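# Hook the basket of steel bushes into the tank

## Task

Using the hook, set the basket down inside the tank so it stands upright on the tank floor, with all the steel bushes still inside it and not moving. It only counts if everything stays there without the robot holding it.

## Robot and tools

ROBOT AND TOOL. A single arm with six joints carries a rigid steel J-shaped hook. The hook has no motor or sensor, so no call has a gripper value and no result reports a grip. A load stays on only through the hook's shape, gravity and friction. The hook is plate 12 mm thick along its own x axis and 30 mm wide. Its shank runs along +z, curves through a half circle toward -y, and the tip returns 40 mm along -z. The mouth opens toward -z, so it faces up when the hook's +z points straight down. The mouth is 51 mm wide at the tip, and the bowl fits a bar up to 40 mm thick lying along x. A load comes off if the mouth turns downward or if the tip slides out from under the bar. A flat block sticks out roughly 9 cm from the last joint's axis toward the hook's -y and turns with the hook, so keep it clear of objects.

TOOL POINT. The reported end_effector_position is the centre of the hook's round bowl, midway through its thickness. The bottom of the bowl is 22 mm from it along +z. The tip's end is 40 mm along -z.

FRAMES. Results use the scene frame. The origin is on the table top straight below the arm base, +z is up, and +y is to the left when looking along +x. The base may be tilted. Reported position is in metres and orientation is end_effector_quat_wxyz, with linear velocities in m/s and angular velocities in rad/s. The reported position can be off from the true one, more so at long reach. A heavier load makes the tool point sag below its target and tilt. Compare the reported pose with what you sent and correct for the difference.

execute_actions takes "actions": a list with at most one item, or empty. An empty list sends nothing and just returns the state. An item with "rows" (1 to 15 rows) and optional "steps" (1 to 15, default 15) is a move. Each row lasts one control step of 1/30 s, and the final row repeats if there are fewer rows than steps. An item with only "steps" (up to 300) is a wait. Optional "pictures" (boolean) turns the camera images on or off. They are on by default. A refused call sends nothing to the robot.

ROWS. Each row is one list of 6 numbers, each in [-1, 1]: dx, dy, dz, rx, ry, rz. The numbers are an offset, not a pose. They give the tool point's target relative to its pose in the most recent result that shows that pose. Before any such result exists in the scene, or for later calls inside one reply, they are relative to wherever the arm is when the action begins. The offset is expressed in the tool point's own axes, not the scene frame. A value of 1.0 means 0.6 m for dx, dy, dz, or 180 degrees for the rotation vector rx, ry, rz. Every row in a call counts from that same reference pose, not from the row before it. An all-zero row pulls the arm back to the reference pose; it is not a pause.

MOTION LIMITS. On every step the commanded target is clipped to at most 70 mm and 16 degrees from the measured pose. Damped inverse kinematics then drives the joints, and position wins over orientation when both cannot be met. The arm lags commands by about 0.15 s. The elbow cannot fully straighten. After a move the arm continues only to the last clipped target, so a far goal may need several calls. Check the result and send the remainder. A "Hand target" line shows where the controller is currently heading. A "pose unreachable" line means the clearance check altered or blocked the command, and the mount under the base counts as arm for this check. HELD marks steps where a row, or part of it, was withheld.

Joint ranges in rad: shoulder pan, shoulder lift, wrist 1, wrist 2 and wrist 3 are each -6.283 to 6.283. The elbow is -3.142 to 3.142.

FAULTS. The arm halts for 10 s and drops the rest of the call in two cases. One is contact torque reaching a joint's limit: 306 N m for shoulder pan and shoulder lift, 139 for the elbow, 52 for each wrist. A carried load adds to this torque. The other is any external force on the arm, tool or load reaching 150 N. During that halt the arm yields to contact. Carrying a load heats the motors, even while you are only thinking. A MOTOR HOT line appears from 70 °C. At 85 °C an OVER-TEMPERATURE FAULT applies the brakes until the motors cool, which may take minutes. Heat partly carries into the next scene.

AVOID. Do not drop, slam or shove things. Do not tip the basket or spill bushes. Never push or knock anything off the table. A loose object may occasionally get a small push from outside. Move smoothly with modest effort.

zoom_image: "camera" must be "cam_wrist". "region" is [x0, y0, x1, y1] in pixels of its latest 896x504 image, with the origin at the top-left and at most 504 by 504 pixels. It returns a closer look at that area. Intrinsics for cam_wrist: fovy 51.247 deg, K=[[525.416, 0, 445.255], [0, 525.416, 249.499], [0, 0, 1]], radial distortion D=[0.287003, 0.0127156, 0, 0, 0.0000503088, 0.354336, 0.0233059, 0.000203861].

finished_scene: pass "scene" as the current scene number. The result reports success and gives the next task. Replying without any tool call ends everything.

Typical order: look, bring the hook's mouth under the basket's handle with the mouth facing up, lift gently, carry it over the tank, lower it until it sits upright on the floor, then slide the tip out from under the handle and back away. Confirm everything is at rest before finishing.

Each tool is called after "Call:" by a JSON object that holds its "name" and its "arguments", one argument or row to a line.

## Session

Call:
{"name": "execute_actions", "arguments": {
  "actions": []
}}

Scene clock: 0.00 s of 6000.00 s.
end_effector_position=(+0.5316, +0.2613, +0.1355) end_effector_quat_wxyz=(+0.286, +0.806, -0.492, +0.163) end_effector_velocity=(-0.000, +0.001, +0.001) end_effector_angular_velocity=(+0.001, -0.001, -0.000)
Joint positions: [ 3.613 -0.6    1.931 -1.577 -2.613 -2.258]
Joint velocities: [ 0.001 -0.    -0.    -0.     0.001  0.   ]
Motor temperatures (°C, as the motors report them): [30 30 27 35 33 34]
Hand target: +0.532, +0.261, +0.135; +0.286, +0.806, -0.492, +0.163

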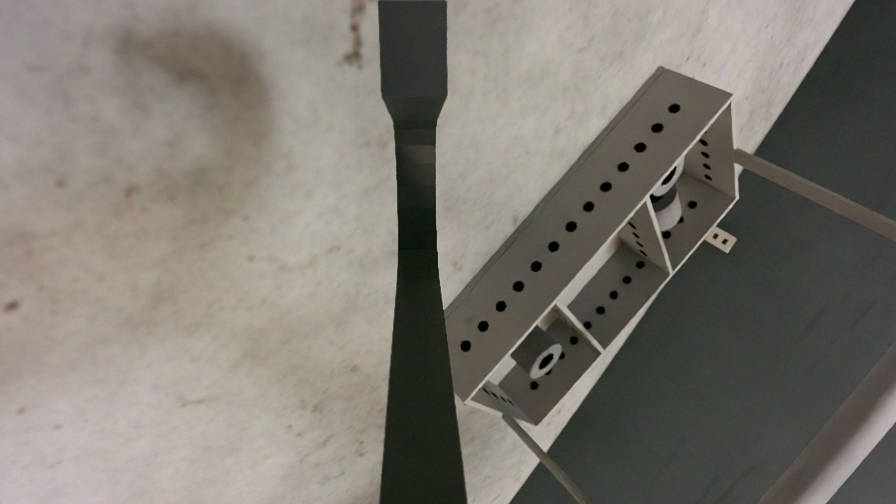

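Call:
{"name": "execute_actions", "arguments": {
  "actions": [
    {"rows":[[0.1,0.05,-0.4,0,0,0]]}
  ]
}}

Scene clock: 8.13 s of 6000.00 s.
end_effector_position=(+0.5354, +0.3340, +0.3129) end_effector_quat_wxyz=(+0.280, +0.808, -0.492, +0.163) end_effector_velocity=(+0.007, +0.156, +0.369) end_effector_angular_velocity=(+0.003, -0.001, +0.002)
Joint positions: [ 3.809 -0.638  1.68  -1.25  -2.427 -2.202]
Joint velocities: [ 0.349  0.035 -0.64   0.682  0.34   0.106]
Motor temperatures (°C, as the motors report them): [30 30 27 35 33 34]
Hand target: +0.534, +0.354, +0.363; +0.280, +0.808, -0.491, +0.163
Off the commanded pose: 0.057 m, 1 deg; position clipped at the last step of the last action.
Steps of this call (steps 1 to 90: nothing new was sent; then 4.63 s passed at rest; steps 91 to 105: all 15 steps of this action). Readings (end_effector_position):
91: (+0.5316, +0.2621, +0.1372)
92: (+0.5311, +0.2669, +0.1488)
94: (+0.5329, +0.2776, +0.1752)
98: (+0.5337, +0.2979, +0.2251)
105: the state above

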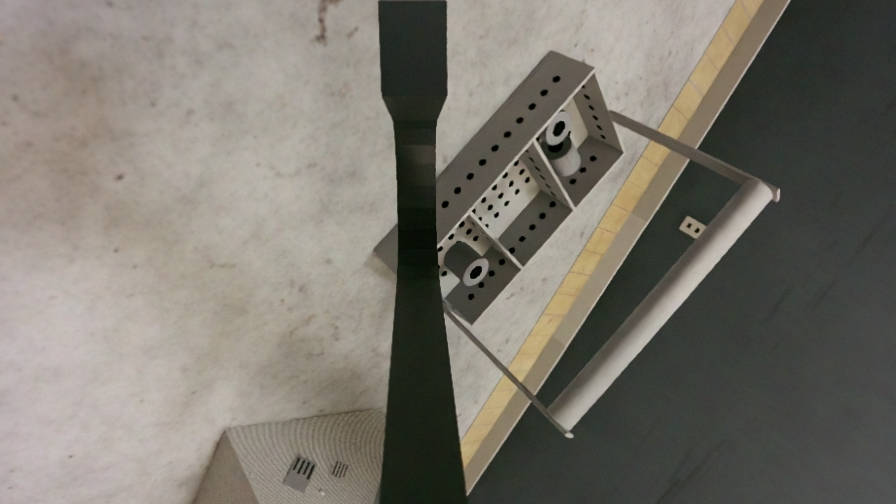

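Call:
{"name": "execute_actions", "arguments": {
  "actions": [
    {"rows":[[0.181,0.1,-0.26,0.1035,-0.187,0]]}
  ]
}}

Call:
{"name": "execute_actions", "arguments": {
  "actions": [
    {"steps":20}
  ]
}}

Scene clock: 14.57 s of 6000.00 s.
end_effector_position=(+0.5355, +0.3334, +0.5048) end_effector_quat_wxyz=(+0.033, +0.852, -0.522, +0.022) end_effector_velocity=(-0.004, -0.016, +0.066) end_effector_angular_velocity=(+0.656, -0.020, +0.045)
Joint positions: [ 3.865 -0.985  1.746 -1.673 -2.164 -2.652]
Joint velocities: [-0.079 -0.326  0.27  -0.652  0.308 -0.49 ]
Motor temperatures (°C, as the motors report them): [30 30 27 35 33 34]
Hand target: +0.535, +0.332, +0.513; -0.003, +0.854, -0.520, +0.003
Off the commanded pose: 0.008 m, 5 deg.
Steps of this call (steps 1 to 90: nothing new was sent; then 2.93 s passed at rest; steps 91 to 105: all 15 steps of this action). Readings (end_effector_position):
91: (+0.5343, +0.3538, +0.3641)
92: (+0.5338, +0.3531, +0.3700)
94: (+0.5354, +0.3497, +0.3982)
98: (+0.5361, +0.3417, +0.4534)
105: the state above

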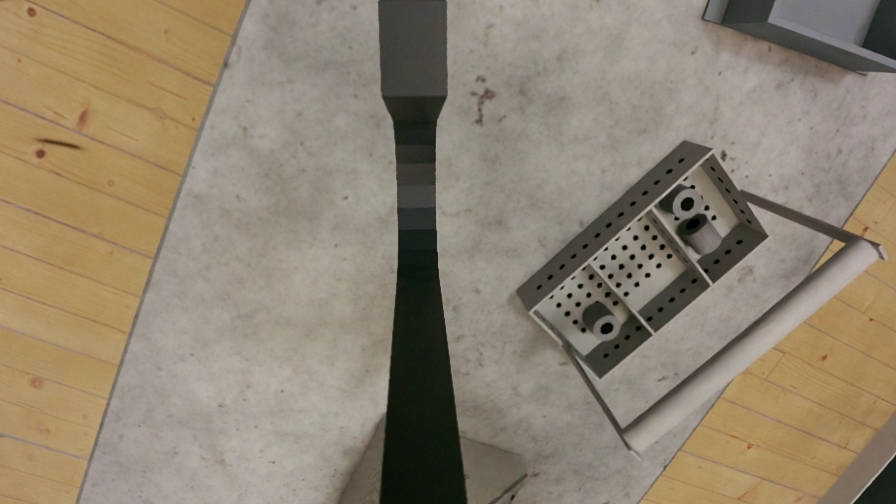

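Scene clock: 15.23 s of 6000.00 s.
end_effector_position=(+0.5351, +0.3315, +0.5134) end_effector_quat_wxyz=(-0.003, +0.854, -0.520, +0.003) end_effector_velocity=(+0.000, -0.001, +0.001) end_effector_angular_velocity=(+0.004, -0.001, +0.000)
Joint positions: [ 3.855 -1.025  1.78  -1.754 -2.126 -2.712]
Joint velocities: [-0.    -0.003  0.001 -0.002  0.002 -0.002]
Motor temperatures (°C, as the motors report them): [30 30 27 35 33 34]
Hand target: +0.535, +0.332, +0.513; -0.003, +0.854, -0.520, +0.003
Off the commanded pose: 0.001 m, 1 deg.
Steps of this call (steps 1 to 20: nothing new was sent). Readings (end_effector_position):
1: (+0.5353, +0.3329, +0.5067)
2: (+0.5352, +0.3326, +0.5082)
4: (+0.5351, +0.3322, +0.5104)
8: (+0.5351, +0.3318, +0.5124)
20: the state above

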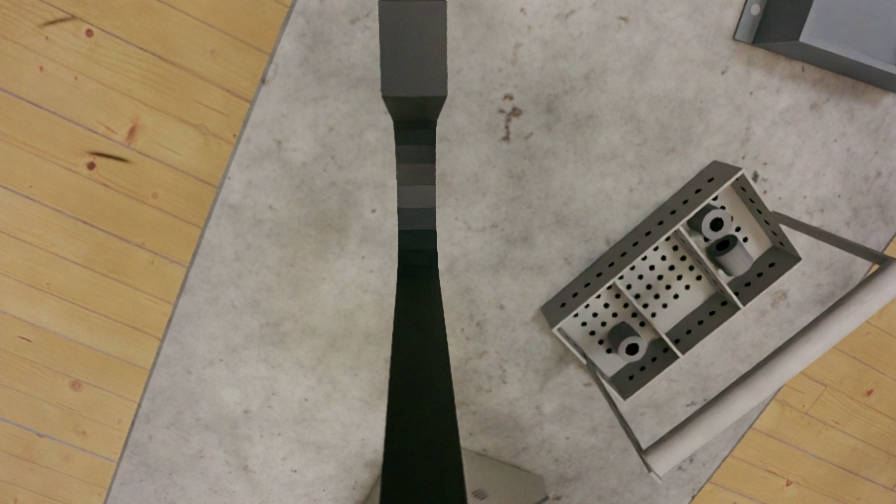

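Call:
{"name": "execute_actions", "arguments": {
  "actions": [
    {"rows":[[0.48,0.33,0,0,0,-0.21]]}
  ],
  "pictures": false
}}

Call:
{"name": "execute_actions", "arguments": {
  "actions": [
    {"rows":[[0.08,0.25,0,0,0,-0.02]]}
  ],
  "pictures": false
}}

Call:
{"name": "execute_actions", "arguments": {
  "actions": [
    {"steps":20}
  ]
}}

Scene clock: 23.03 s of 6000.00 s.
end_effector_position=(+0.5141, +0.1622, +0.5109) end_effector_quat_wxyz=(+0.010, +0.968, -0.251, +0.003) end_effector_velocity=(-0.045, -0.373, -0.002) end_effector_angular_velocity=(+0.084, -0.009, +0.542)
Joint positions: [ 3.731 -1.297  1.933 -1.68  -2.2   -3.409]
Joint velocities: [-0.302 -0.64   0.32   0.038 -0.107 -0.919]
Motor temperatures (°C, as the motors report them): [30 30 27 35 33 34]
Hand target: +0.506, +0.113, +0.510; +0.005, +0.976, -0.219, +0.003
Off the commanded pose: 0.179 m, 5 deg; position clipped at the last step of the last action.
Steps of this call (steps 1 to 90: nothing new was sent; then 4.30 s passed at rest; steps 91 to 105: all 15 steps of this action). Readings (end_effector_position):
91: (+0.5350, +0.3307, +0.5135)
92: (+0.5340, +0.3250, +0.5130)
94: (+0.5315, +0.3022, +0.5128)
98: (+0.5251, +0.2510, +0.5120)
105: the state above

Scene clock: 23.53 s of 6000.00 s.
end_effector_position=(+0.4849, +0.0171, +0.5137) end_effector_quat_wxyz=(+0.011, +0.975, -0.222, +0.003) end_effector_velocity=(-0.016, -0.072, +0.002) end_effector_angular_velocity=(+0.003, +0.000, +0.013)
Joint positions: [ 3.626 -1.54   2.022 -1.597 -2.25  -3.587]
Joint velocities: [-0.058 -0.123  0.033  0.045 -0.024 -0.082]
Motor temperatures (°C, as the motors report them): [30 30 27 35 33 34]
Hand target: +0.483, +0.008, +0.514; +0.010, +0.975, -0.221, +0.003
Off the commanded pose: 0.009 m, 0 deg.
Steps of this call (steps 1 to 15: all 15 steps of this action). Readings (end_effector_position):
1: (+0.5124, +0.1496, +0.5109)
2: (+0.5099, +0.1371, +0.5110)
4: (+0.5048, +0.1124, +0.5113)
8: (+0.4948, +0.0630, +0.5121)
15: the state above

Scene clock: 24.20 s of 6000.00 s.
end_effector_position=(+0.4829, +0.0082, +0.5140) end_effector_quat_wxyz=(+0.010, +0.975, -0.221, +0.003) end_effector_velocity=(+0.000, +0.000, -0.001) end_effector_angular_velocity=(-0.002, +0.000, +0.001)
Joint positions: [ 3.619 -1.555  2.026 -1.591 -2.253 -3.597]
Joint velocities: [ 0.     0.002 -0.     0.001 -0.001  0.001]
Motor temperatures (°C, as the motors report them): [30 30 27 35 33 34]
Hand target: +0.483, +0.008, +0.514; +0.010, +0.975, -0.221, +0.003
Off the commanded pose: 0.000 m, 0 deg.
Steps of this call (steps 1 to 20: nothing new was sent). Readings (end_effector_position):
1: (+0.4844, +0.0149, +0.5137)
2: (+0.4841, +0.0133, +0.5138)
4: (+0.4836, +0.0111, +0.5139)
8: (+0.4831, +0.0092, +0.5140)
20: the state above

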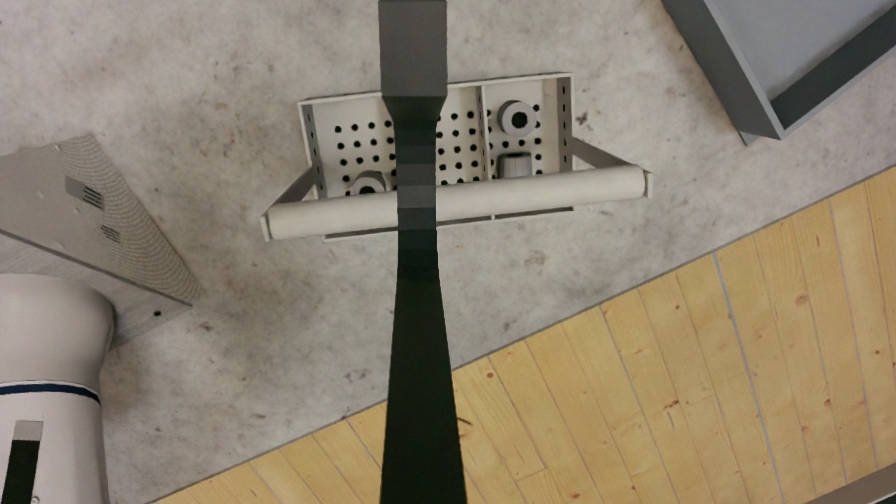

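Call:
{"name": "execute_actions", "arguments": {
  "actions": [
    {"rows":[[0.45,-0.3,0,0.006,0,-0.142]]}
  ],
  "pictures": false
}}

Call:
{"name": "execute_actions", "arguments": {
  "actions": [
    {"rows":[[0.3,-0.05,0,0,0,0]]}
  ],
  "pictures": false
}}

Call:
{"name": "execute_actions", "arguments": {
  "actions": [
    {"steps":20}
  ]
}}

Scene clock: 28.87 s of 6000.00 s.
end_effector_position=(+0.6510, +0.0276, +0.5124) end_effector_quat_wxyz=(+0.006, +1.000, -0.014, +0.003) end_effector_velocity=(+0.374, +0.052, -0.004) end_effector_angular_velocity=(+0.054, -0.013, +0.203)
Joint positions: [ 3.516 -1.318  1.787 -1.682 -2.288 -4.147]
Joint velocities: [-0.164  0.508 -0.572 -0.126 -0.018 -0.443]
Motor temperatures (°C, as the motors report them): [30 30 27 35 33 34]
Hand target: +0.701, +0.035, +0.511; +0.002, +1.000, -0.002, +0.004
Off the commanded pose: 0.155 m, 2 deg; position clipped at the last step of the last action.
Steps of this call (steps 1 to 90: nothing new was sent; then 1.17 s passed at rest; steps 91 to 105: all 15 steps of this action). Readings (end_effector_position):
91: (+0.4835, +0.0083, +0.5138)
92: (+0.4887, +0.0088, +0.5138)
94: (+0.5108, +0.0109, +0.5140)
98: (+0.5620, +0.0164, +0.5132)
105: the state above

Scene clock: 29.37 s of 6000.00 s.
end_effector_position=(+0.8166, +0.0496, +0.5122) end_effector_quat_wxyz=(+0.005, +1.000, -0.014, +0.004) end_effector_velocity=(+0.119, +0.022, +0.005) end_effector_angular_velocity=(-0.008, +0.012, +0.003)
Joint positions: [ 3.462 -1.086  1.493 -1.668 -2.306 -4.217]
Joint velocities: [-0.024  0.185 -0.262  0.077 -0.009 -0.02 ]
Motor temperatures (°C, as the motors report them): [30 30 27 35 33 34]
Hand target: +0.831, +0.052, +0.513; +0.005, +1.000, -0.014, +0.003
Off the commanded pose: 0.015 m, 0 deg.
Steps of this call (steps 1 to 15: all 15 steps of this action). Readings (end_effector_position):
1: (+0.6637, +0.0293, +0.5123)
2: (+0.6765, +0.0307, +0.5122)
4: (+0.7019, +0.0335, +0.5120)
8: (+0.7528, +0.0398, +0.5118)
15: the state above

Scene clock: 30.03 s of 6000.00 s.
end_effector_position=(+0.8310, +0.0523, +0.5127) end_effector_quat_wxyz=(+0.005, +1.000, -0.014, +0.003) end_effector_velocity=(-0.000, +0.001, -0.000) end_effector_angular_velocity=(+0.001, +0.002, +0.001)
Joint positions: [ 3.459 -1.064  1.461 -1.659 -2.307 -4.219]
Joint velocities: [ 0.     0.002 -0.001  0.002  0.002  0.   ]
Motor temperatures (°C, as the motors report them): [30 30 27 35 33 34]
Hand target: +0.831, +0.052, +0.513; +0.005, +1.000, -0.014, +0.003
Off the commanded pose: 0.001 m, 0 deg.
Steps of this call (steps 1 to 20: nothing new was sent). Readings (end_effector_position):
1: (+0.8202, +0.0503, +0.5124)
2: (+0.8228, +0.0508, +0.5125)
4: (+0.8264, +0.0514, +0.5126)
8: (+0.8295, +0.0520, +0.5127)
20: the state above

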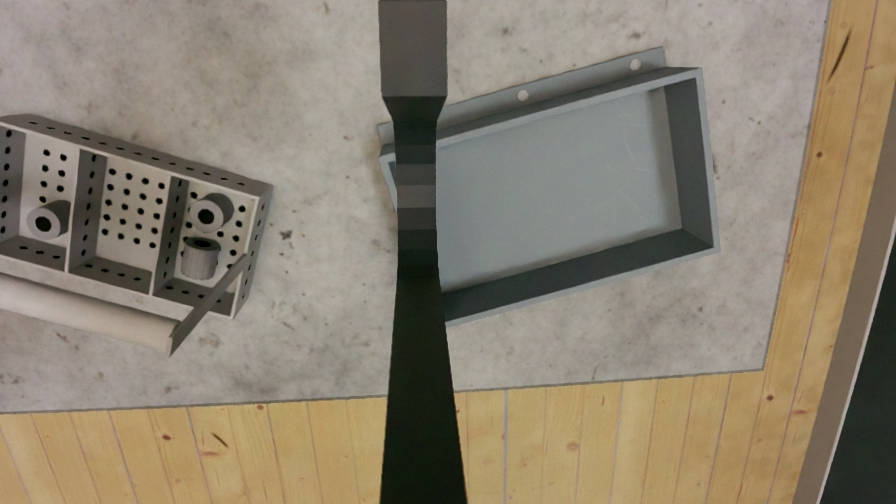

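Call:
{"name": "execute_actions", "arguments": {
  "actions": [
    {"rows":[[-0.595,0.343,0.18,0,0,0]]}
  ],
  "pictures": false
}}

Call:
{"name": "execute_actions", "arguments": {
  "actions": [
    {"rows":[[-0.355,0.205,0.11,0.003,0,0.108]]}
  ],
  "pictures": false
}}

Call:
{"name": "execute_actions", "arguments": {
  "actions": [
    {"steps":20}
  ]
}}

Scene clock: 36.90 s of 6000.00 s.
end_effector_position=(+0.6784, -0.0272, +0.4631) end_effector_quat_wxyz=(+0.008, +1.000, -0.014, -0.001) end_effector_velocity=(-0.322, -0.169, -0.102) end_effector_angular_velocity=(+0.001, -0.007, -0.003)
Joint positions: [ 3.413 -1.341  1.828 -1.777 -2.321 -4.27 ]
Joint velocities: [-0.117 -0.604  0.713 -0.222 -0.034 -0.157]
Motor temperatures (°C, as the motors report them): [30 30 27 35 33 34]
Hand target: +0.635, -0.048, +0.449; +0.007, +1.000, -0.014, -0.000
Off the commanded pose: 0.247 m, 0 deg; position clipped at the last step of the last action.
Steps of this call (steps 1 to 90: nothing new was sent; then 3.37 s passed at rest; steps 91 to 105: all 15 steps of this action). Readings (end_effector_position):
91: (+0.8300, +0.0515, +0.5124)
92: (+0.8216, +0.0474, +0.5093)
94: (+0.7988, +0.0353, +0.5021)
98: (+0.7549, +0.0126, +0.4878)
105: the state above

Scene clock: 37.40 s of 6000.00 s.
end_effector_position=(+0.5195, -0.1097, +0.4120) end_effector_quat_wxyz=(+0.004, +0.984, -0.177, -0.002) end_effector_velocity=(-0.311, -0.171, -0.089) end_effector_angular_velocity=(-0.005, -0.011, -0.095)
Joint positions: [ 3.341 -1.673  2.163 -1.844 -2.331 -4.037]
Joint velocities: [-0.192 -0.699  0.556 -0.046 -0.049 -0.171]
Motor temperatures (°C, as the motors report them): [30 30 27 35 33 34]
Hand target: +0.478, -0.130, +0.399; +0.005, +0.983, -0.183, -0.001
Off the commanded pose: 0.069 m, 1 deg; position clipped at the last step of the last action.
Steps of this call (steps 1 to 15: all 15 steps of this action). Readings (end_effector_position):
1: (+0.6677, -0.0328, +0.4597)
2: (+0.6585, -0.0376, +0.4566)
4: (+0.6376, -0.0480, +0.4494)
8: (+0.5942, -0.0703, +0.4352)
15: the state above

Scene clock: 38.07 s of 6000.00 s.
end_effector_position=(+0.4781, -0.1302, +0.3994) end_effector_quat_wxyz=(+0.005, +0.983, -0.183, -0.001) end_effector_velocity=(-0.001, -0.000, -0.001) end_effector_angular_velocity=(+0.000, +0.002, -0.001)
Joint positions: [ 3.315 -1.766  2.236 -1.85  -2.337 -4.062]
Joint velocities: [-0.002 -0.002  0.002 -0.     0.    -0.   ]
Motor temperatures (°C, as the motors report them): [30 30 27 35 33 34]
Hand target: +0.478, -0.130, +0.399; +0.005, +0.983, -0.183, -0.001
Off the commanded pose: 0.022 m, 0 deg; position clipped at the last step of the last action.
Steps of this call (steps 1 to 20: nothing new was sent). Readings (end_effector_position):
1: (+0.5094, -0.1152, +0.4091)
2: (+0.5016, -0.1192, +0.4069)
4: (+0.4915, -0.1242, +0.4038)
8: (+0.4824, -0.1283, +0.4008)
20: the state above

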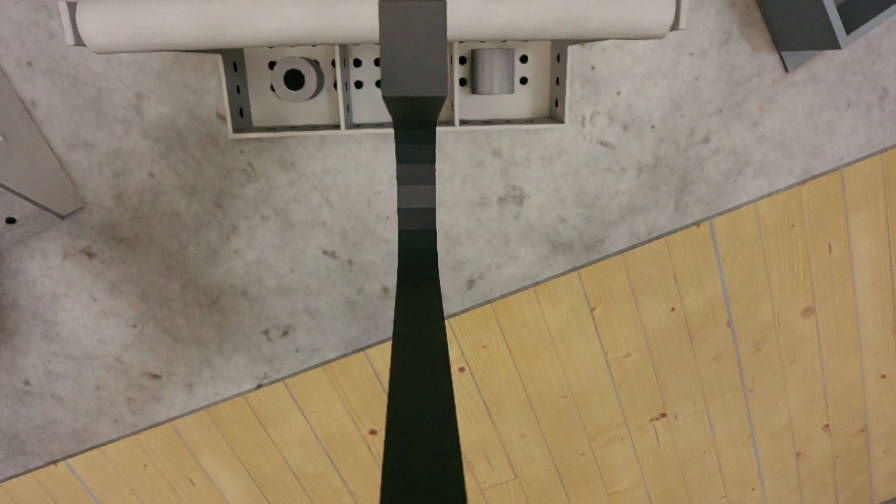

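Call:
{"name": "execute_actions", "arguments": {
  "actions": [
    {"rows":[[-0.017,0.05,0,0,0,0],[-0.017,0.05,0,0,0,0],[-0.017,0.05,0,0,0,0],[-0.017,0.05,0.02,0,0,0],[-0.017,0.05,0.04,0,0,0],[-0.017,0.05,0.06,0,0,0],[-0.017,0.05,0.08,0,0,0],[-0.017,0.05,0.1,0,0,0]]}
  ],
  "pictures": false
}}

Call:
{"name": "execute_actions", "arguments": {
  "actions": [
    {"rows":[[0,0,0.23,0,0,0]]}
  ],
  "pictures": false
}}

Call:
{"name": "execute_actions", "arguments": {
  "actions": [
    {"rows":[[0,0,0.015,0,0,0],[0,0,0.015,0,0,0],[0,0,0.015,0,0,0],[0,0,0.015,0,0,0],[0,-0.01,0.015,0,0,0],[0,-0.02,0.015,0,0,0],[0,-0.03,0.015,0,0,0],[0,-0.04,0.015,0,0,0],[0,-0.05,0.015,0,0,0],[0,-0.06,0.015,0,0,0],[0,-0.07,0.015,0,0,0]]}
  ]
}}

Scene clock: 46.67 s of 6000.00 s.
end_effector_position=(+0.4573, -0.1543, +0.3455) end_effector_quat_wxyz=(+0.006, +0.983, -0.184, -0.003) end_effector_velocity=(-0.001, -0.006, -0.045) end_effector_angular_velocity=(+0.011, -0.021, +0.008)
Joint positions: [ 3.21  -1.822  2.344 -1.998 -2.354 -4.203]
Joint velocities: [-0.083 -0.006  0.085 -0.191  0.    -0.146]
Motor temperatures (°C, as the motors report them): [30 30 27 35 33 34]
Hand target: +0.457, -0.155, +0.340; +0.005, +0.983, -0.183, -0.002
Off the commanded pose: 0.006 m, 0 deg.
Steps of this call (steps 1 to 90: nothing new was sent; then 5.10 s passed at rest; steps 91 to 105: all 15 steps of this action). Readings (end_effector_position):
91: (+0.4773, -0.1311, +0.3993)
92: (+0.4730, -0.1360, +0.3991)
94: (+0.4668, -0.1437, +0.3990)
98: (+0.4600, -0.1506, +0.3763)
105: the state above

Scene clock: 47.17 s of 6000.00 s.
end_effector_position=(+0.4535, -0.1561, +0.2167) end_effector_quat_wxyz=(+0.010, +0.983, -0.185, -0.009) end_effector_velocity=(+0.017, +0.001, -0.069) end_effector_angular_velocity=(+0.024, -0.074, +0.014)
Joint positions: [ 3.005 -1.717  2.519 -2.467 -2.358 -4.477]
Joint velocities: [-0.127  0.11   0.098 -0.435  0.046 -0.264]
Motor temperatures (°C, as the motors report them): [30 30 27 35 33 34]
Hand target: +0.455, -0.156, +0.208; +0.007, +0.983, -0.184, -0.004
Off the commanded pose: 0.010 m, 1 deg.
Steps of this call (steps 1 to 15: all 15 steps of this action). Readings (end_effector_position):
1: (+0.4573, -0.1545, +0.3427)
2: (+0.4569, -0.1551, +0.3326)
4: (+0.4530, -0.1546, +0.3059)
8: (+0.4496, -0.1557, +0.2572)
15: the state above

Scene clock: 47.67 s of 6000.00 s.
end_effector_position=(+0.4655, -0.1237, +0.2072) end_effector_quat_wxyz=(+0.009, +0.983, -0.185, -0.008) end_effector_velocity=(+0.024, +0.052, -0.002) end_effector_angular_velocity=(-0.005, -0.001, -0.003)
Joint positions: [ 3.045 -1.634  2.515 -2.506 -2.361 -4.422]
Joint velocities: [ 0.087  0.126 -0.033 -0.006 -0.009  0.125]
Motor temperatures (°C, as the motors report them): [30 30 27 35 33 34]
Hand target: +0.468, -0.117, +0.207; +0.010, +0.983, -0.185, -0.008
Off the commanded pose: 0.007 m, 0 deg.
Steps of this call (steps 1 to 15: all 15 steps of this action). Readings (end_effector_position):
1: (+0.4539, -0.1561, +0.2146)
2: (+0.4537, -0.1561, +0.2130)
4: (+0.4535, -0.1562, +0.2108)
8: (+0.4556, -0.1487, +0.2083)
15: the state above

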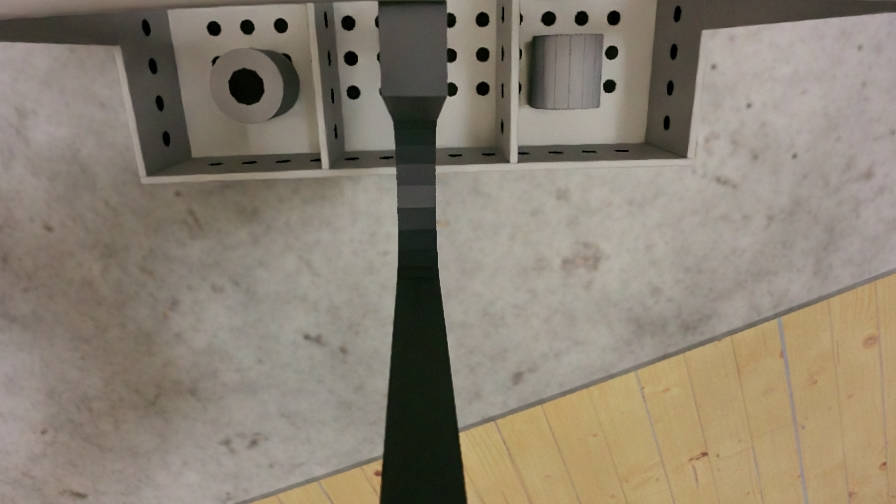

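Call:
{"name": "execute_actions", "arguments": {
  "actions": [
    {"rows":[[0,-0.02,0,0,0,0],[0.005,-0.03,0,0,0,0],[0.01,-0.04,0,0.003,0.002,0],[0.015,-0.05,0,0.003,0.002,0],[0.02,-0.06,0,0.0067,0.004,0],[0.02,-0.07,0,0.0067,0.004,0],[0.02,-0.08,0,0.0067,0.004,0],[0.02,-0.09,0,0.0067,0.004,0]]}
  ],
  "pictures": false
}}

Call:
{"name": "execute_actions", "arguments": {
  "actions": [
    {"rows":[[0,-0.006,-0.01,0,0,0],[0,-0.006,-0.02,0,0,0],[0,-0.006,-0.03,0,0,0]]}
  ]
}}

Scene clock: 52.90 s of 6000.00 s.
end_effector_position=(+0.4943, -0.0806, +0.2061) end_effector_quat_wxyz=(+0.000, +0.983, -0.185, -0.001) end_effector_velocity=(+0.015, +0.022, -0.002) end_effector_angular_velocity=(+0.003, -0.007, -0.003)
Joint positions: [ 3.105 -1.527  2.48  -2.542 -2.347 -4.355]
Joint velocities: [ 0.028  0.058 -0.02  -0.02   0.002  0.036]
Motor temperatures (°C, as the motors report them): [30 30 27 35 33 34]
Hand target: +0.496, -0.078, +0.206; -0.000, +0.983, -0.185, -0.000
Off the commanded pose: 0.003 m, 0 deg.
Steps of this call (steps 1 to 90: nothing new was sent; then 1.73 s passed at rest; steps 91 to 105: all 15 steps of this action). Readings (end_effector_position):
91: (+0.4684, -0.1171, +0.2069)
92: (+0.4689, -0.1160, +0.2069)
94: (+0.4727, -0.1114, +0.2069)
98: (+0.4846, -0.0967, +0.2068)
105: the state above

Scene clock: 53.40 s of 6000.00 s.
end_effector_position=(+0.4957, -0.0773, +0.2236) end_effector_quat_wxyz=(+0.000, +0.983, -0.184, -0.001) end_effector_velocity=(+0.000, -0.000, +0.004) end_effector_angular_velocity=(-0.001, +0.002, -0.001)
Joint positions: [ 3.135 -1.546  2.459 -2.474 -2.347 -4.313]
Joint velocities: [ 0.006 -0.005 -0.006  0.019 -0.001  0.011]
Motor temperatures (°C, as the motors report them): [30 30 27 35 33 34]
Hand target: +0.496, -0.077, +0.224; +0.000, +0.983, -0.185, -0.001
Off the commanded pose: 0.001 m, 0 deg.
Steps of this call (steps 1 to 15: all 15 steps of this action). Readings (end_effector_position):
1: (+0.4948, -0.0799, +0.2063)
2: (+0.4949, -0.0792, +0.2077)
4: (+0.4953, -0.0784, +0.2136)
8: (+0.4956, -0.0776, +0.2206)
15: the state above

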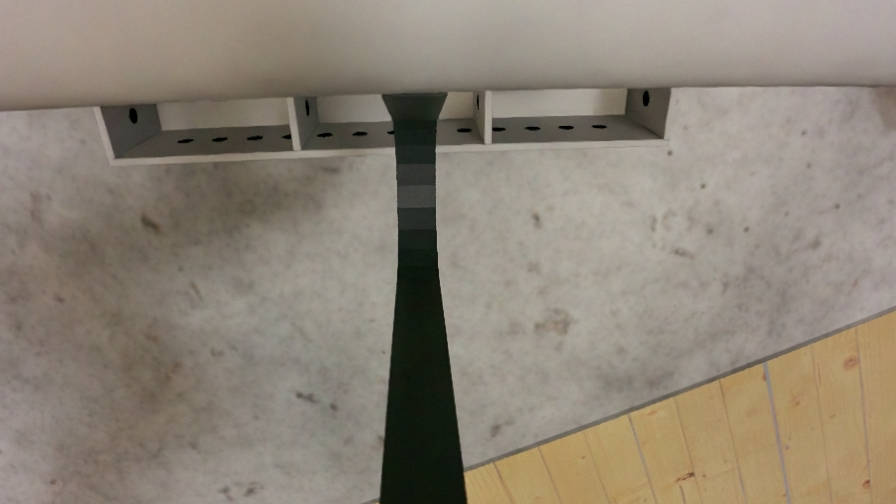

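Call:
{"name": "execute_actions", "arguments": {
  "actions": [
    {"rows":[[0,0,0.008,0,0,0],[0,0,0.016,0,0,0],[0,0,0.024,0,0,0],[0,0,0.03,0,0,0],[0,0,0.036,0,0,0],[0,0,0.042,0,0,0],[0,0,0.05,0,0,0],[0,0,0.055,0,0,0]]}
  ]
}}

Scene clock: 59.37 s of 6000.00 s.
end_effector_position=(+0.4955, -0.0774, +0.1929) end_effector_quat_wxyz=(+0.000, +0.983, -0.185, -0.001) end_effector_velocity=(+0.000, +0.001, -0.018) end_effector_angular_velocity=(+0.002, -0.004, +0.002)
Joint positions: [ 3.09  -1.5    2.49  -2.594 -2.347 -4.375]
Joint velocities: [-0.026  0.031  0.019 -0.081  0.003 -0.042]
Motor temperatures (°C, as the motors report them): [30 30 27 35 33 34]
Hand target: +0.496, -0.077, +0.191; +0.000, +0.983, -0.185, -0.001
Off the commanded pose: 0.002 m, 0 deg.
Steps of this call (steps 1 to 164: nothing new was sent; steps 165 to 179: all 15 steps of this action). Readings (end_effector_position):
165: (+0.4957, -0.0773, +0.2240)
166: (+0.4960, -0.0774, +0.2228)
168: (+0.4956, -0.0772, +0.2177)
172: (+0.4953, -0.0773, +0.2049)
179: the state above

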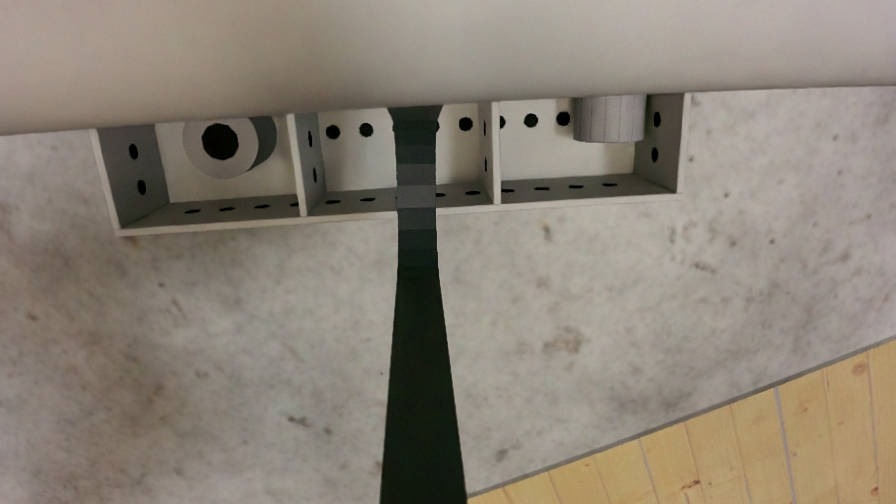

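Call:
{"name": "execute_actions", "arguments": {
  "actions": [
    {"rows":[[0,0,0.012,0,0,0],[0,-0.01,0.012,0,0,0],[0,-0.02,0.012,0,0,-0.005],[0,-0.03,0.012,0,0,-0.005],[0,-0.04,0.012,0,0,-0.01],[0,-0.05,0.012,0,0,-0.01],[0,-0.06,0.012,0,0,-0.012],[0,-0.07,0.012,0,0,-0.012]]}
  ]
}}

Scene clock: 63.83 s of 6000.00 s.
end_effector_position=(+0.5094, -0.0411, +0.1859) end_effector_quat_wxyz=(+0.000, +0.986, -0.167, -0.001) end_effector_velocity=(+0.010, +0.024, -0.002) end_effector_angular_velocity=(-0.000, +0.002, +0.017)
Joint positions: [ 3.132 -1.412  2.466 -2.616 -2.347 -4.352]
Joint velocities: [ 0.031  0.054 -0.024  0.004  0.     0.029]
Motor temperatures (°C, as the motors report them): [30 30 27 35 33 34]
Hand target: +0.511, -0.038, +0.186; +0.000, +0.986, -0.166, -0.001
Off the commanded pose: 0.003 m, 0 deg.
Steps of this call (steps 1 to 110: nothing new was sent; then 0.30 s passed at rest; steps 111 to 125: all 15 steps of this action). Readings (end_effector_position):
111: (+0.4956, -0.0773, +0.1905)
112: (+0.4957, -0.0771, +0.1895)
114: (+0.4965, -0.0731, +0.1875)
118: (+0.5027, -0.0576, +0.1865)
125: the state above

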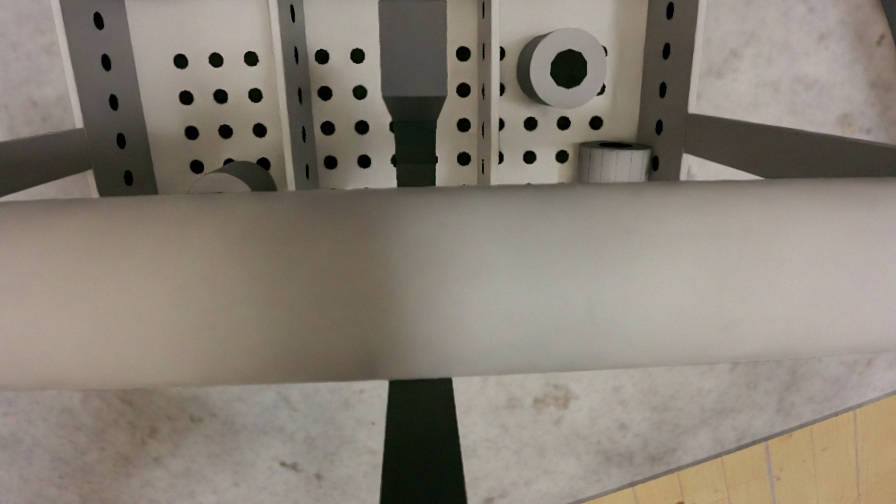

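Call:
{"name": "execute_actions", "arguments": {
  "actions": [
    {"rows":[[0.012,-0.007,-0.02,0,0,0],[0.012,-0.007,-0.03,0,0,0],[0.012,-0.007,-0.04,0,0,0],[0.012,-0.007,-0.05,0,0,0],[0.012,-0.007,-0.06,0,0,0],[0.012,-0.007,-0.07,0,0,0],[0.012,-0.007,-0.08,0,0,0],[0.012,-0.007,-0.09,0,0,0],[0.012,-0.007,-0.1,0,0,0],[0.012,-0.007,-0.11,0,0,0]]}
  ]
}}

Call:
{"name": "execute_actions", "arguments": {
  "actions": [
    {"rows":[[0,0,-0.012,0,0,0],[0,0,-0.015,0,0,0],[0,0,-0.018,0,0,0],[0,0,-0.021,0,0,0],[0,0,-0.024,0,0,0],[0,0,-0.027,0,0,0],[0,0,-0.03,0,0,0],[0,0,-0.033,0,0,0],[0,0,-0.036,0,0,0],[0,0,-0.04,0,0,0],[0,0,-0.044,0,0,0],[0,0,-0.048,0,0,0],[0,0,-0.052,0,0,0],[0,0,-0.056,0,0,0],[0,0,-0.06,0,0,0]]}
  ],
  "pictures": false
}}

Call:
{"name": "execute_actions", "arguments": {
  "actions": [
    {"steps":30}
  ]
}}

Scene clock: 71.60 s of 6000.00 s.
end_effector_position=(+0.5177, -0.0396, +0.2456) end_effector_quat_wxyz=(-0.000, +0.986, -0.167, +0.001) end_effector_velocity=(+0.001, +0.000, +0.051) end_effector_angular_velocity=(-0.002, +0.016, -0.005)
Joint positions: [ 3.215 -1.483  2.393 -2.396 -2.343 -4.24 ]
Joint velocities: [ 0.069 -0.055 -0.068  0.213  0.006  0.117]
Motor temperatures (°C, as the motors report them): [30 30 27 35 33 34]
Hand target: +0.518, -0.040, +0.252; +0.000, +0.986, -0.167, -0.000
Off the commanded pose: 0.006 m, 0 deg.
Steps of this call (steps 1 to 90: nothing new was sent; then 4.27 s passed at rest; steps 91 to 105: all 15 steps of this action). Readings (end_effector_position):
91: (+0.5109, -0.0383, +0.1861)
92: (+0.5121, -0.0384, +0.1887)
94: (+0.5148, -0.0391, +0.1970)
98: (+0.5168, -0.0394, +0.2171)
105: the state above

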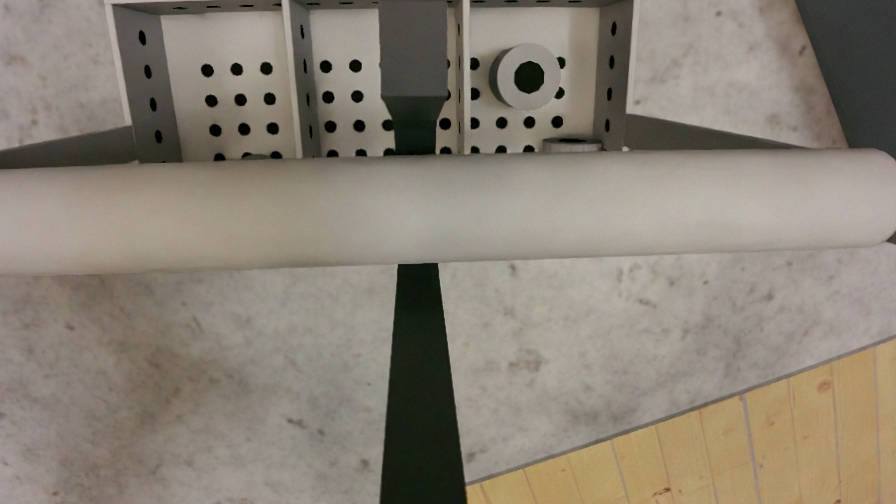

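Scene clock: 72.10 s of 6000.00 s.
end_effector_position=(+0.5177, -0.0396, +0.2724) end_effector_quat_wxyz=(-0.001, +0.986, -0.167, +0.001) end_effector_velocity=(+0.001, -0.001, +0.067) end_effector_angular_velocity=(+0.001, -0.002, -0.001)
Joint positions: [ 3.251 -1.512  2.363 -2.304 -2.339 -4.192]
Joint velocities: [ 0.086 -0.066 -0.08   0.226  0.011  0.117]
Motor temperatures (°C, as the motors report them): [30 30 27 35 33 34]
Hand target: +0.518, -0.040, +0.281; -0.001, +0.986, -0.167, +0.001
Off the commanded pose: 0.009 m, 0 deg.
Steps of this call (steps 1 to 15: all 15 steps of this action). Readings (end_effector_position):
1: (+0.5177, -0.0396, +0.2471)
2: (+0.5177, -0.0396, +0.2485)
4: (+0.5177, -0.0396, +0.2516)
8: (+0.5177, -0.0396, +0.2584)
15: the state above

Scene clock: 73.10 s of 6000.00 s.
end_effector_position=(+0.5177, -0.0397, +0.2814) end_effector_quat_wxyz=(-0.001, +0.986, -0.167, +0.001) end_effector_velocity=(-0.000, +0.001, -0.001) end_effector_angular_velocity=(-0.001, +0.001, +0.004)
Joint positions: [ 3.262 -1.521  2.352 -2.273 -2.338 -4.176]
Joint velocities: [ 0.001  0.002 -0.     0.    -0.    -0.002]
Motor temperatures (°C, as the motors report them): [30 30 27 35 33 34]
Hand target: +0.518, -0.040, +0.281; -0.001, +0.986, -0.167, +0.001
Off the commanded pose: 0.000 m, 0 deg.
Steps of this call (steps 1 to 30: nothing new was sent). Readings (end_effector_position):
1: (+0.5178, -0.0396, +0.2746)
2: (+0.5178, -0.0397, +0.2763)
4: (+0.5177, -0.0397, +0.2785)
8: (+0.5177, -0.0397, +0.2804)
30: the state above

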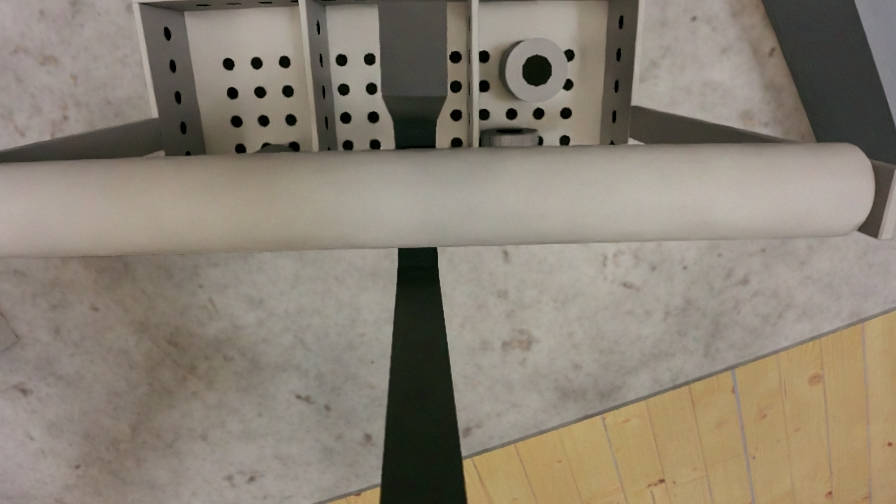

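Call:
{"name": "execute_actions", "arguments": {
  "actions": [
    {"rows":[[0,0,-0.002,0,0,-0.001],[0,0,-0.005,0,0,-0.002],[0,0,-0.009,0,0,-0.004],[0,0,-0.014,0,0,-0.006],[0,0,-0.019,0,0,-0.009],[0,0,-0.024,0,0,-0.012],[0,0,-0.029,0,0,-0.015],[0,0,-0.034,0,0,-0.019],[0,0,-0.039,0,0,-0.023],[0,0,-0.044,0,0,-0.027],[0,0,-0.049,0,0,-0.032],[0,0,-0.054,0,0,-0.037],[0,0,-0.059,0,0,-0.042],[0,0,-0.064,0,0,-0.047],[0,0,-0.069,0,0,-0.052]]}
  ],
  "pictures": false
}}

Call:
{"name": "execute_actions", "arguments": {
  "actions": [
    {"rows":[[0,0,-0.025,0,0,-0.025],[0,0,-0.03,0,0,-0.03],[0,0,-0.035,0,0,-0.035],[0,0,-0.04,0,0,-0.04],[0,0,-0.045,0,0,-0.045],[0,0,-0.05,0,0,-0.05],[0,0,-0.055,0,0,-0.055],[0,0,-0.06,0,0,-0.06],[0,0,-0.065,0,0,-0.065],[0,0,-0.07,0,0,-0.07],[0,0,-0.075,0,0,-0.075],[0,0,-0.08,0,0,-0.08],[0,0,-0.085,0,0,-0.085],[0,0,-0.09,0,0,-0.09],[0,0,-0.095,0,0,-0.095]]}
  ],
  "pictures": false
}}

Call:
{"name": "execute_actions", "arguments": {
  "actions": [
    {"rows":[[0,0,-0.025,0,0,-0.025],[0,0,-0.03,0,0,-0.03],[0,0,-0.035,0,0,-0.035],[0,0,-0.04,0,0,-0.04],[0,0,-0.045,0,0,-0.044],[0,0,-0.05,0,0,-0.048],[0,0,-0.055,0,0,-0.052],[0,0,-0.06,0,0,-0.055],[0,0,-0.064,0,0,-0.058],[0,0,-0.068,0,0,-0.061],[0,0,-0.071,0,0,-0.064],[0,0,-0.074,0,0,-0.066],[0,0,-0.076,0,0,-0.068],[0,0,-0.078,0,0,-0.069],[0,0,-0.08,0,0,-0.07]]}
  ],
  "pictures": false
}}

Call:
{"name": "execute_actions", "arguments": {
  "actions": [
    {"steps":20}
  ]
}}

Scene clock: 85.57 s of 6000.00 s.
end_effector_position=(+0.5177, -0.0398, +0.3110) end_effector_quat_wxyz=(-0.001, +0.993, -0.114, +0.002) end_effector_velocity=(-0.001, +0.000, +0.086) end_effector_angular_velocity=(-0.004, -0.002, +0.416)
Joint positions: [ 3.298 -1.542  2.309 -2.178 -2.333 -4.234]
Joint velocities: [ 0.101 -0.044 -0.134  0.273  0.013 -0.279]
Motor temperatures (°C, as the motors report them): [30 30 27 35 33 34]
Hand target: +0.518, -0.040, +0.323; -0.001, +0.996, -0.086, +0.002
Off the commanded pose: 0.012 m, 3 deg.
Steps of this call (steps 1 to 359: nothing new was sent; steps 360 to 374: all 15 steps of this action). Readings (end_effector_position):
360: (+0.5177, -0.0397, +0.2814)
361: (+0.5175, -0.0396, +0.2816)
363: (+0.5174, -0.0396, +0.2834)
367: (+0.5177, -0.0397, +0.2917)
374: the state above

Scene clock: 86.07 s of 6000.00 s.
end_effector_position=(+0.5176, -0.0399, +0.3559) end_effector_quat_wxyz=(-0.000, +1.000, +0.003, +0.003) end_effector_velocity=(-0.000, -0.001, +0.089) end_effector_angular_velocity=(-0.003, -0.002, +0.462)
Joint positions: [ 3.349 -1.557  2.236 -2.044 -2.324 -4.401]
Joint velocities: [ 0.1   -0.017 -0.15   0.258  0.019 -0.329]
Motor temperatures (°C, as the motors report them): [30 30 27 35 33 34]
Hand target: +0.517, -0.040, +0.368; -0.000, +0.999, +0.034, +0.003
Off the commanded pose: 0.012 m, 4 deg.
Steps of this call (steps 1 to 15: all 15 steps of this action). Readings (end_effector_position):
1: (+0.5177, -0.0398, +0.3139)
2: (+0.5177, -0.0398, +0.3169)
4: (+0.5177, -0.0398, +0.3229)
8: (+0.5176, -0.0399, +0.3349)
15: the state above

Scene clock: 86.57 s of 6000.00 s.
end_effector_position=(+0.5175, -0.0400, +0.3971) end_effector_quat_wxyz=(-0.000, +0.995, +0.100, +0.003) end_effector_velocity=(-0.001, +0.000, +0.052) end_effector_angular_velocity=(-0.002, +0.003, +0.204)
Joint positions: [ 3.395 -1.561  2.166 -1.929 -2.314 -4.534]
Joint velocities: [ 0.057 -0.    -0.09   0.145  0.015 -0.126]
Motor temperatures (°C, as the motors report them): [30 30 27 35 33 34]
Hand target: +0.517, -0.040, +0.404; -0.000, +0.994, +0.112, +0.003
Off the commanded pose: 0.007 m, 2 deg.
Steps of this call (steps 1 to 15: all 15 steps of this action). Readings (end_effector_position):
1: (+0.5176, -0.0399, +0.3589)
2: (+0.5176, -0.0400, +0.3619)
4: (+0.5176, -0.0400, +0.3678)
8: (+0.5175, -0.0400, +0.3798)
15: the state above

Scene clock: 87.23 s of 6000.00 s.
end_effector_position=(+0.5174, -0.0400, +0.4038) end_effector_quat_wxyz=(-0.000, +0.994, +0.112, +0.003) end_effector_velocity=(-0.000, +0.000, -0.000) end_effector_angular_velocity=(-0.001, +0.001, +0.003)
Joint positions: [ 3.402 -1.561  2.155 -1.911 -2.312 -4.55 ]
Joint velocities: [ 0.     0.001 -0.     0.002 -0.001 -0.001]
Motor temperatures (°C, as the motors report them): [30 30 27 35 33 34]
Hand target: +0.517, -0.040, +0.404; -0.000, +0.994, +0.112, +0.003
Off the commanded pose: 0.000 m, 0 deg.
Steps of this call (steps 1 to 20: nothing new was sent). Readings (end_effector_position):
1: (+0.5175, -0.0400, +0.3987)
2: (+0.5175, -0.0400, +0.4000)
4: (+0.5174, -0.0400, +0.4016)
8: (+0.5174, -0.0400, +0.4031)
20: the state above

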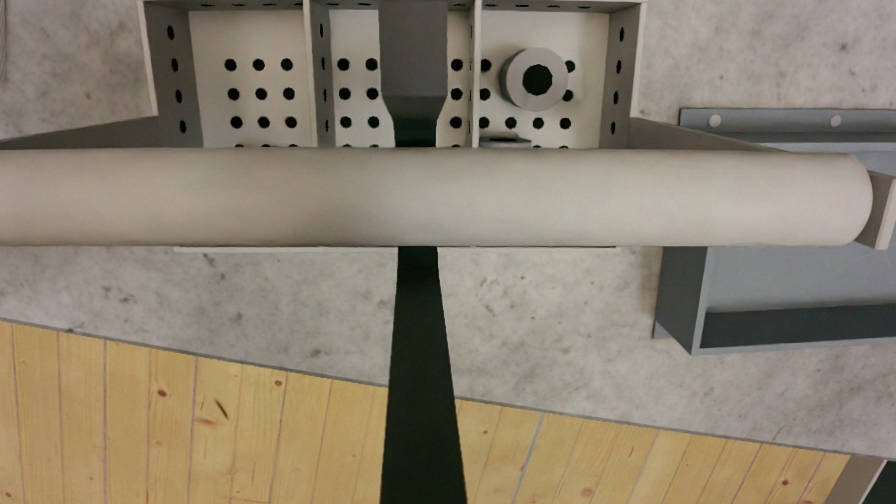

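Call:
{"name": "execute_actions", "arguments": {
  "actions": [
    {"rows":[[0.0075,0.002,0,0,0,0],[0.015,0.004,0,0,0,0],[0.0225,0.005,0,0,0,0],[0.03,0.007,0,0,0,0],[0.0375,0.009,0,0,0,0],[0.045,0.011,0,0,0,0],[0.0525,0.013,0,0,0,0],[0.06,0.015,0,0,0,0],[0.0675,0.016,0,0,0,0],[0.075,0.018,0,0,0,0],[0.0825,0.02,0,0,0,0],[0.09,0.022,0,0,0,0],[0.0975,0.024,0,0,0,0],[0.105,0.026,0,0,0,0],[0.1125,0.027,0,0,0,0]]}
  ],
  "pictures": false
}}

Call:
{"name": "execute_actions", "arguments": {
  "actions": [
    {"rows":[[0.045,0.011,0,0,0,0],[0.06,0.015,0,0,0,0],[0.075,0.018,0,0,0,0],[0.09,0.022,0,0,0,0],[0.105,0.026,0,0,0,0],[0.12,0.029,0,0,0,0],[0.135,0.033,0,0,0,0],[0.15,0.037,0,0,0,0],[0.165,0.04,0,0,0,0],[0.18,0.044,0,0,0,0],[0.195,0.048,0,0,0,0],[0.21,0.051,0,0,0,0],[0.225,0.055,0,0,0,0],[0.24,0.059,0,0,0,0],[0.255,0.062,0,0,0,0]]}
  ],
  "pictures": false
}}

Call:
{"name": "execute_actions", "arguments": {
  "actions": [
    {"rows":[[0.075,0.018,0,0,0,0],[0.09,0.022,0,0,0,0],[0.105,0.026,0,0,0,0],[0.12,0.029,0,0,0,0],[0.135,0.033,0,0,0,0],[0.15,0.037,0,0,0,0],[0.165,0.04,0,0,0,0],[0.18,0.044,0,0,0,0],[0.195,0.048,0,0,0,0],[0.21,0.051,0,0,0,0],[0.225,0.055,0,0,0,0],[0.24,0.059,0,0,0,0],[0.255,0.062,0,0,0,0],[0.27,0.066,0,0,0,0],[0.285,0.07,0,0,0,0]]}
  ],
  "pictures": false
}}

Call:
{"name": "execute_actions", "arguments": {
  "actions": [
    {"steps":5,"rows":[[0.075,0.018,0,0,0,0],[0.09,0.022,0,0,0,0],[0.105,0.026,0,0,0,0],[0.12,0.029,0,0,0,0],[0.135,0.033,0,0,0,0]]}
  ],
  "pictures": false
}}

Call:
{"name": "execute_actions", "arguments": {
  "actions": [
    {"rows":[[0.0675,0.016,0,0,0,0],[0.075,0.018,0,0,0,0],[0.0825,0.02,0,0,0,0],[0.09,0.022,0,0,0,0],[0.0975,0.024,0,0,0,0],[0.105,0.026,0,0,0,0],[0.1125,0.027,0,0,0,0],[0.12,0.029,0,0,0,0],[0.1275,0.031,0,0,0,0],[0.135,0.033,0,0,0,0],[0.1425,0.035,0,0,0,0],[0.15,0.037,0,0,0,0],[0.1575,0.038,0,0,0,0],[0.165,0.04,0,0,0,0],[0.1725,0.042,0,0,0,0]]}
  ],
  "pictures": false
}}

Call:
{"name": "execute_actions", "arguments": {
  "actions": [
    {"steps":25}
  ]
}}

Scene clock: 99.13 s of 6000.00 s.
end_effector_position=(+0.5682, -0.0411, +0.4041) end_effector_quat_wxyz=(-0.000, +0.994, +0.112, +0.003) end_effector_velocity=(+0.133, -0.002, +0.001) end_effector_angular_velocity=(-0.002, -0.000, +0.003)
Joint positions: [ 3.379 -1.491  2.082 -1.929 -2.318 -4.58 ]
Joint velocities: [-0.055  0.185 -0.198 -0.036 -0.015 -0.076]
Motor temperatures (°C, as the motors report them): [30 30 27 35 33 34]
Hand target: +0.586, -0.041, +0.404; -0.000, +0.994, +0.112, +0.003
Off the commanded pose: 0.019 m, 0 deg.
Steps of this call (steps 1 to 342: nothing new was sent; steps 343 to 357: all 15 steps of this action). Readings (end_effector_position):
343: (+0.5175, -0.0400, +0.4038)
344: (+0.5186, -0.0399, +0.4039)
346: (+0.5234, -0.0400, +0.4040)
350: (+0.5377, -0.0405, +0.4040)
357: the state above

Scene clock: 99.63 s of 6000.00 s.
end_effector_position=(+0.6865, -0.0440, +0.4050) end_effector_quat_wxyz=(-0.000, +0.994, +0.112, +0.004) end_effector_velocity=(+0.268, -0.005, +0.001) end_effector_angular_velocity=(-0.001, +0.001, +0.004)
Joint positions: [ 3.336 -1.333  1.894 -1.94  -2.327 -4.638]
Joint velocities: [-0.082  0.357 -0.46   0.028 -0.016 -0.114]
Motor temperatures (°C, as the motors report them): [30 30 27 35 33 34]
Hand target: +0.722, -0.044, +0.404; -0.000, +0.994, +0.112, +0.004
Off the commanded pose: 0.039 m, 0 deg.
Steps of this call (steps 1 to 15: all 15 steps of this action). Readings (end_effector_position):
1: (+0.5728, -0.0412, +0.4042)
2: (+0.5784, -0.0413, +0.4042)
4: (+0.5921, -0.0419, +0.4044)
8: (+0.6241, -0.0427, +0.4046)
15: the state above

Scene clock: 100.13 s of 6000.00 s.
end_effector_position=(+0.8224, -0.0471, +0.4059) end_effector_quat_wxyz=(-0.000, +0.994, +0.111, +0.005) end_effector_velocity=(+0.271, -0.004, -0.001) end_effector_angular_velocity=(+0.001, +0.000, +0.003)
Joint positions: [ 3.301 -1.153  1.642 -1.906 -2.333 -4.689]
Joint velocities: [-0.062  0.366 -0.545  0.12  -0.008 -0.088]
Motor temperatures (°C, as the motors report them): [30 30 27 35 33 34]
Hand target: +0.858, -0.048, +0.406; -0.000, +0.994, +0.111, +0.006
Off the commanded pose: 0.040 m, 0 deg.
Steps of this call (steps 1 to 15: all 15 steps of this action). Readings (end_effector_position):
1: (+0.6955, -0.0441, +0.4050)
2: (+0.7042, -0.0444, +0.4050)
4: (+0.7219, -0.0451, +0.4053)
8: (+0.7581, -0.0460, +0.4055)
15: the state above

Scene clock: 100.30 s of 6000.00 s.
end_effector_position=(+0.8666, -0.0485, +0.4063) end_effector_quat_wxyz=(-0.000, +0.994, +0.111, +0.006) end_effector_velocity=(+0.264, -0.004, +0.003) end_effector_angular_velocity=(+0.001, -0.013, -0.000)
Joint positions: [ 3.291 -1.095  1.552 -1.887 -2.335 -4.704]
Joint velocities: [-0.051  0.358 -0.555  0.131 -0.009 -0.082]
Motor temperatures (°C, as the motors report them): [30 30 27 35 33 34]
Hand target: +0.902, -0.049, +0.406; -0.000, +0.994, +0.111, +0.007
Off the commanded pose: 0.039 m, 0 deg.
Steps of this call (steps 1 to 5: all 5 steps of this action). Readings (end_effector_position):
1: (+0.8315, -0.0473, +0.4060)
2: (+0.8401, -0.0476, +0.4060)
4: (+0.8577, -0.0482, +0.4062)
5: the state above

Scene clock: 100.80 s of 6000.00 s.
end_effector_position=(+0.9533, -0.0501, +0.4073) end_effector_quat_wxyz=(-0.000, +0.994, +0.111, +0.007) end_effector_velocity=(+0.139, -0.001, +0.001) end_effector_angular_velocity=(-0.001, +0.001, +0.002)
Joint positions: [ 3.275 -0.973  1.356 -1.829 -2.337 -4.727]
Joint velocities: [-0.022  0.206 -0.342  0.116 -0.003 -0.031]
Motor temperatures (°C, as the motors report them): [30 30 27 35 33 34]
Hand target: +0.972, -0.050, +0.407; -0.000, +0.994, +0.111, +0.007
Off the commanded pose: 0.020 m, 0 deg.
Steps of this call (steps 1 to 15: all 15 steps of this action). Readings (end_effector_position):
1: (+0.8754, -0.0487, +0.4064)
2: (+0.8830, -0.0489, +0.4064)
4: (+0.8962, -0.0492, +0.4066)
8: (+0.9189, -0.0497, +0.4069)
15: the state above

Scene clock: 101.63 s of 6000.00 s.
end_effector_position=(+0.9718, -0.0504, +0.4074) end_effector_quat_wxyz=(-0.000, +0.994, +0.111, +0.007) end_effector_velocity=(-0.000, -0.000, +0.002) end_effector_angular_velocity=(-0.000, -0.002, +0.001)
Joint positions: [ 3.272 -0.946  1.31  -1.814 -2.337 -4.731]
Joint velocities: [ 0.001 -0.001 -0.     0.001 -0.001 -0.001]
Motor temperatures (°C, as the motors report them): [30 30 27 35 33 34]
Hand target: +0.972, -0.050, +0.407; -0.000, +0.994, +0.111, +0.007
Off the commanded pose: 0.001 m, 0 deg.
Steps of this call (steps 1 to 25: nothing new was sent). Readings (end_effector_position):
1: (+0.9579, -0.0502, +0.4074)
2: (+0.9613, -0.0503, +0.4073)
4: (+0.9658, -0.0503, +0.4074)
8: (+0.9698, -0.0504, +0.4074)
25: the state above

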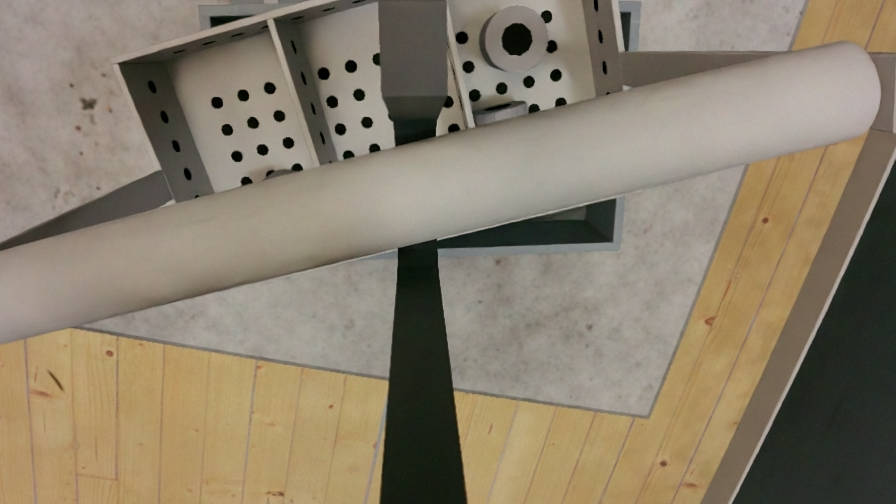

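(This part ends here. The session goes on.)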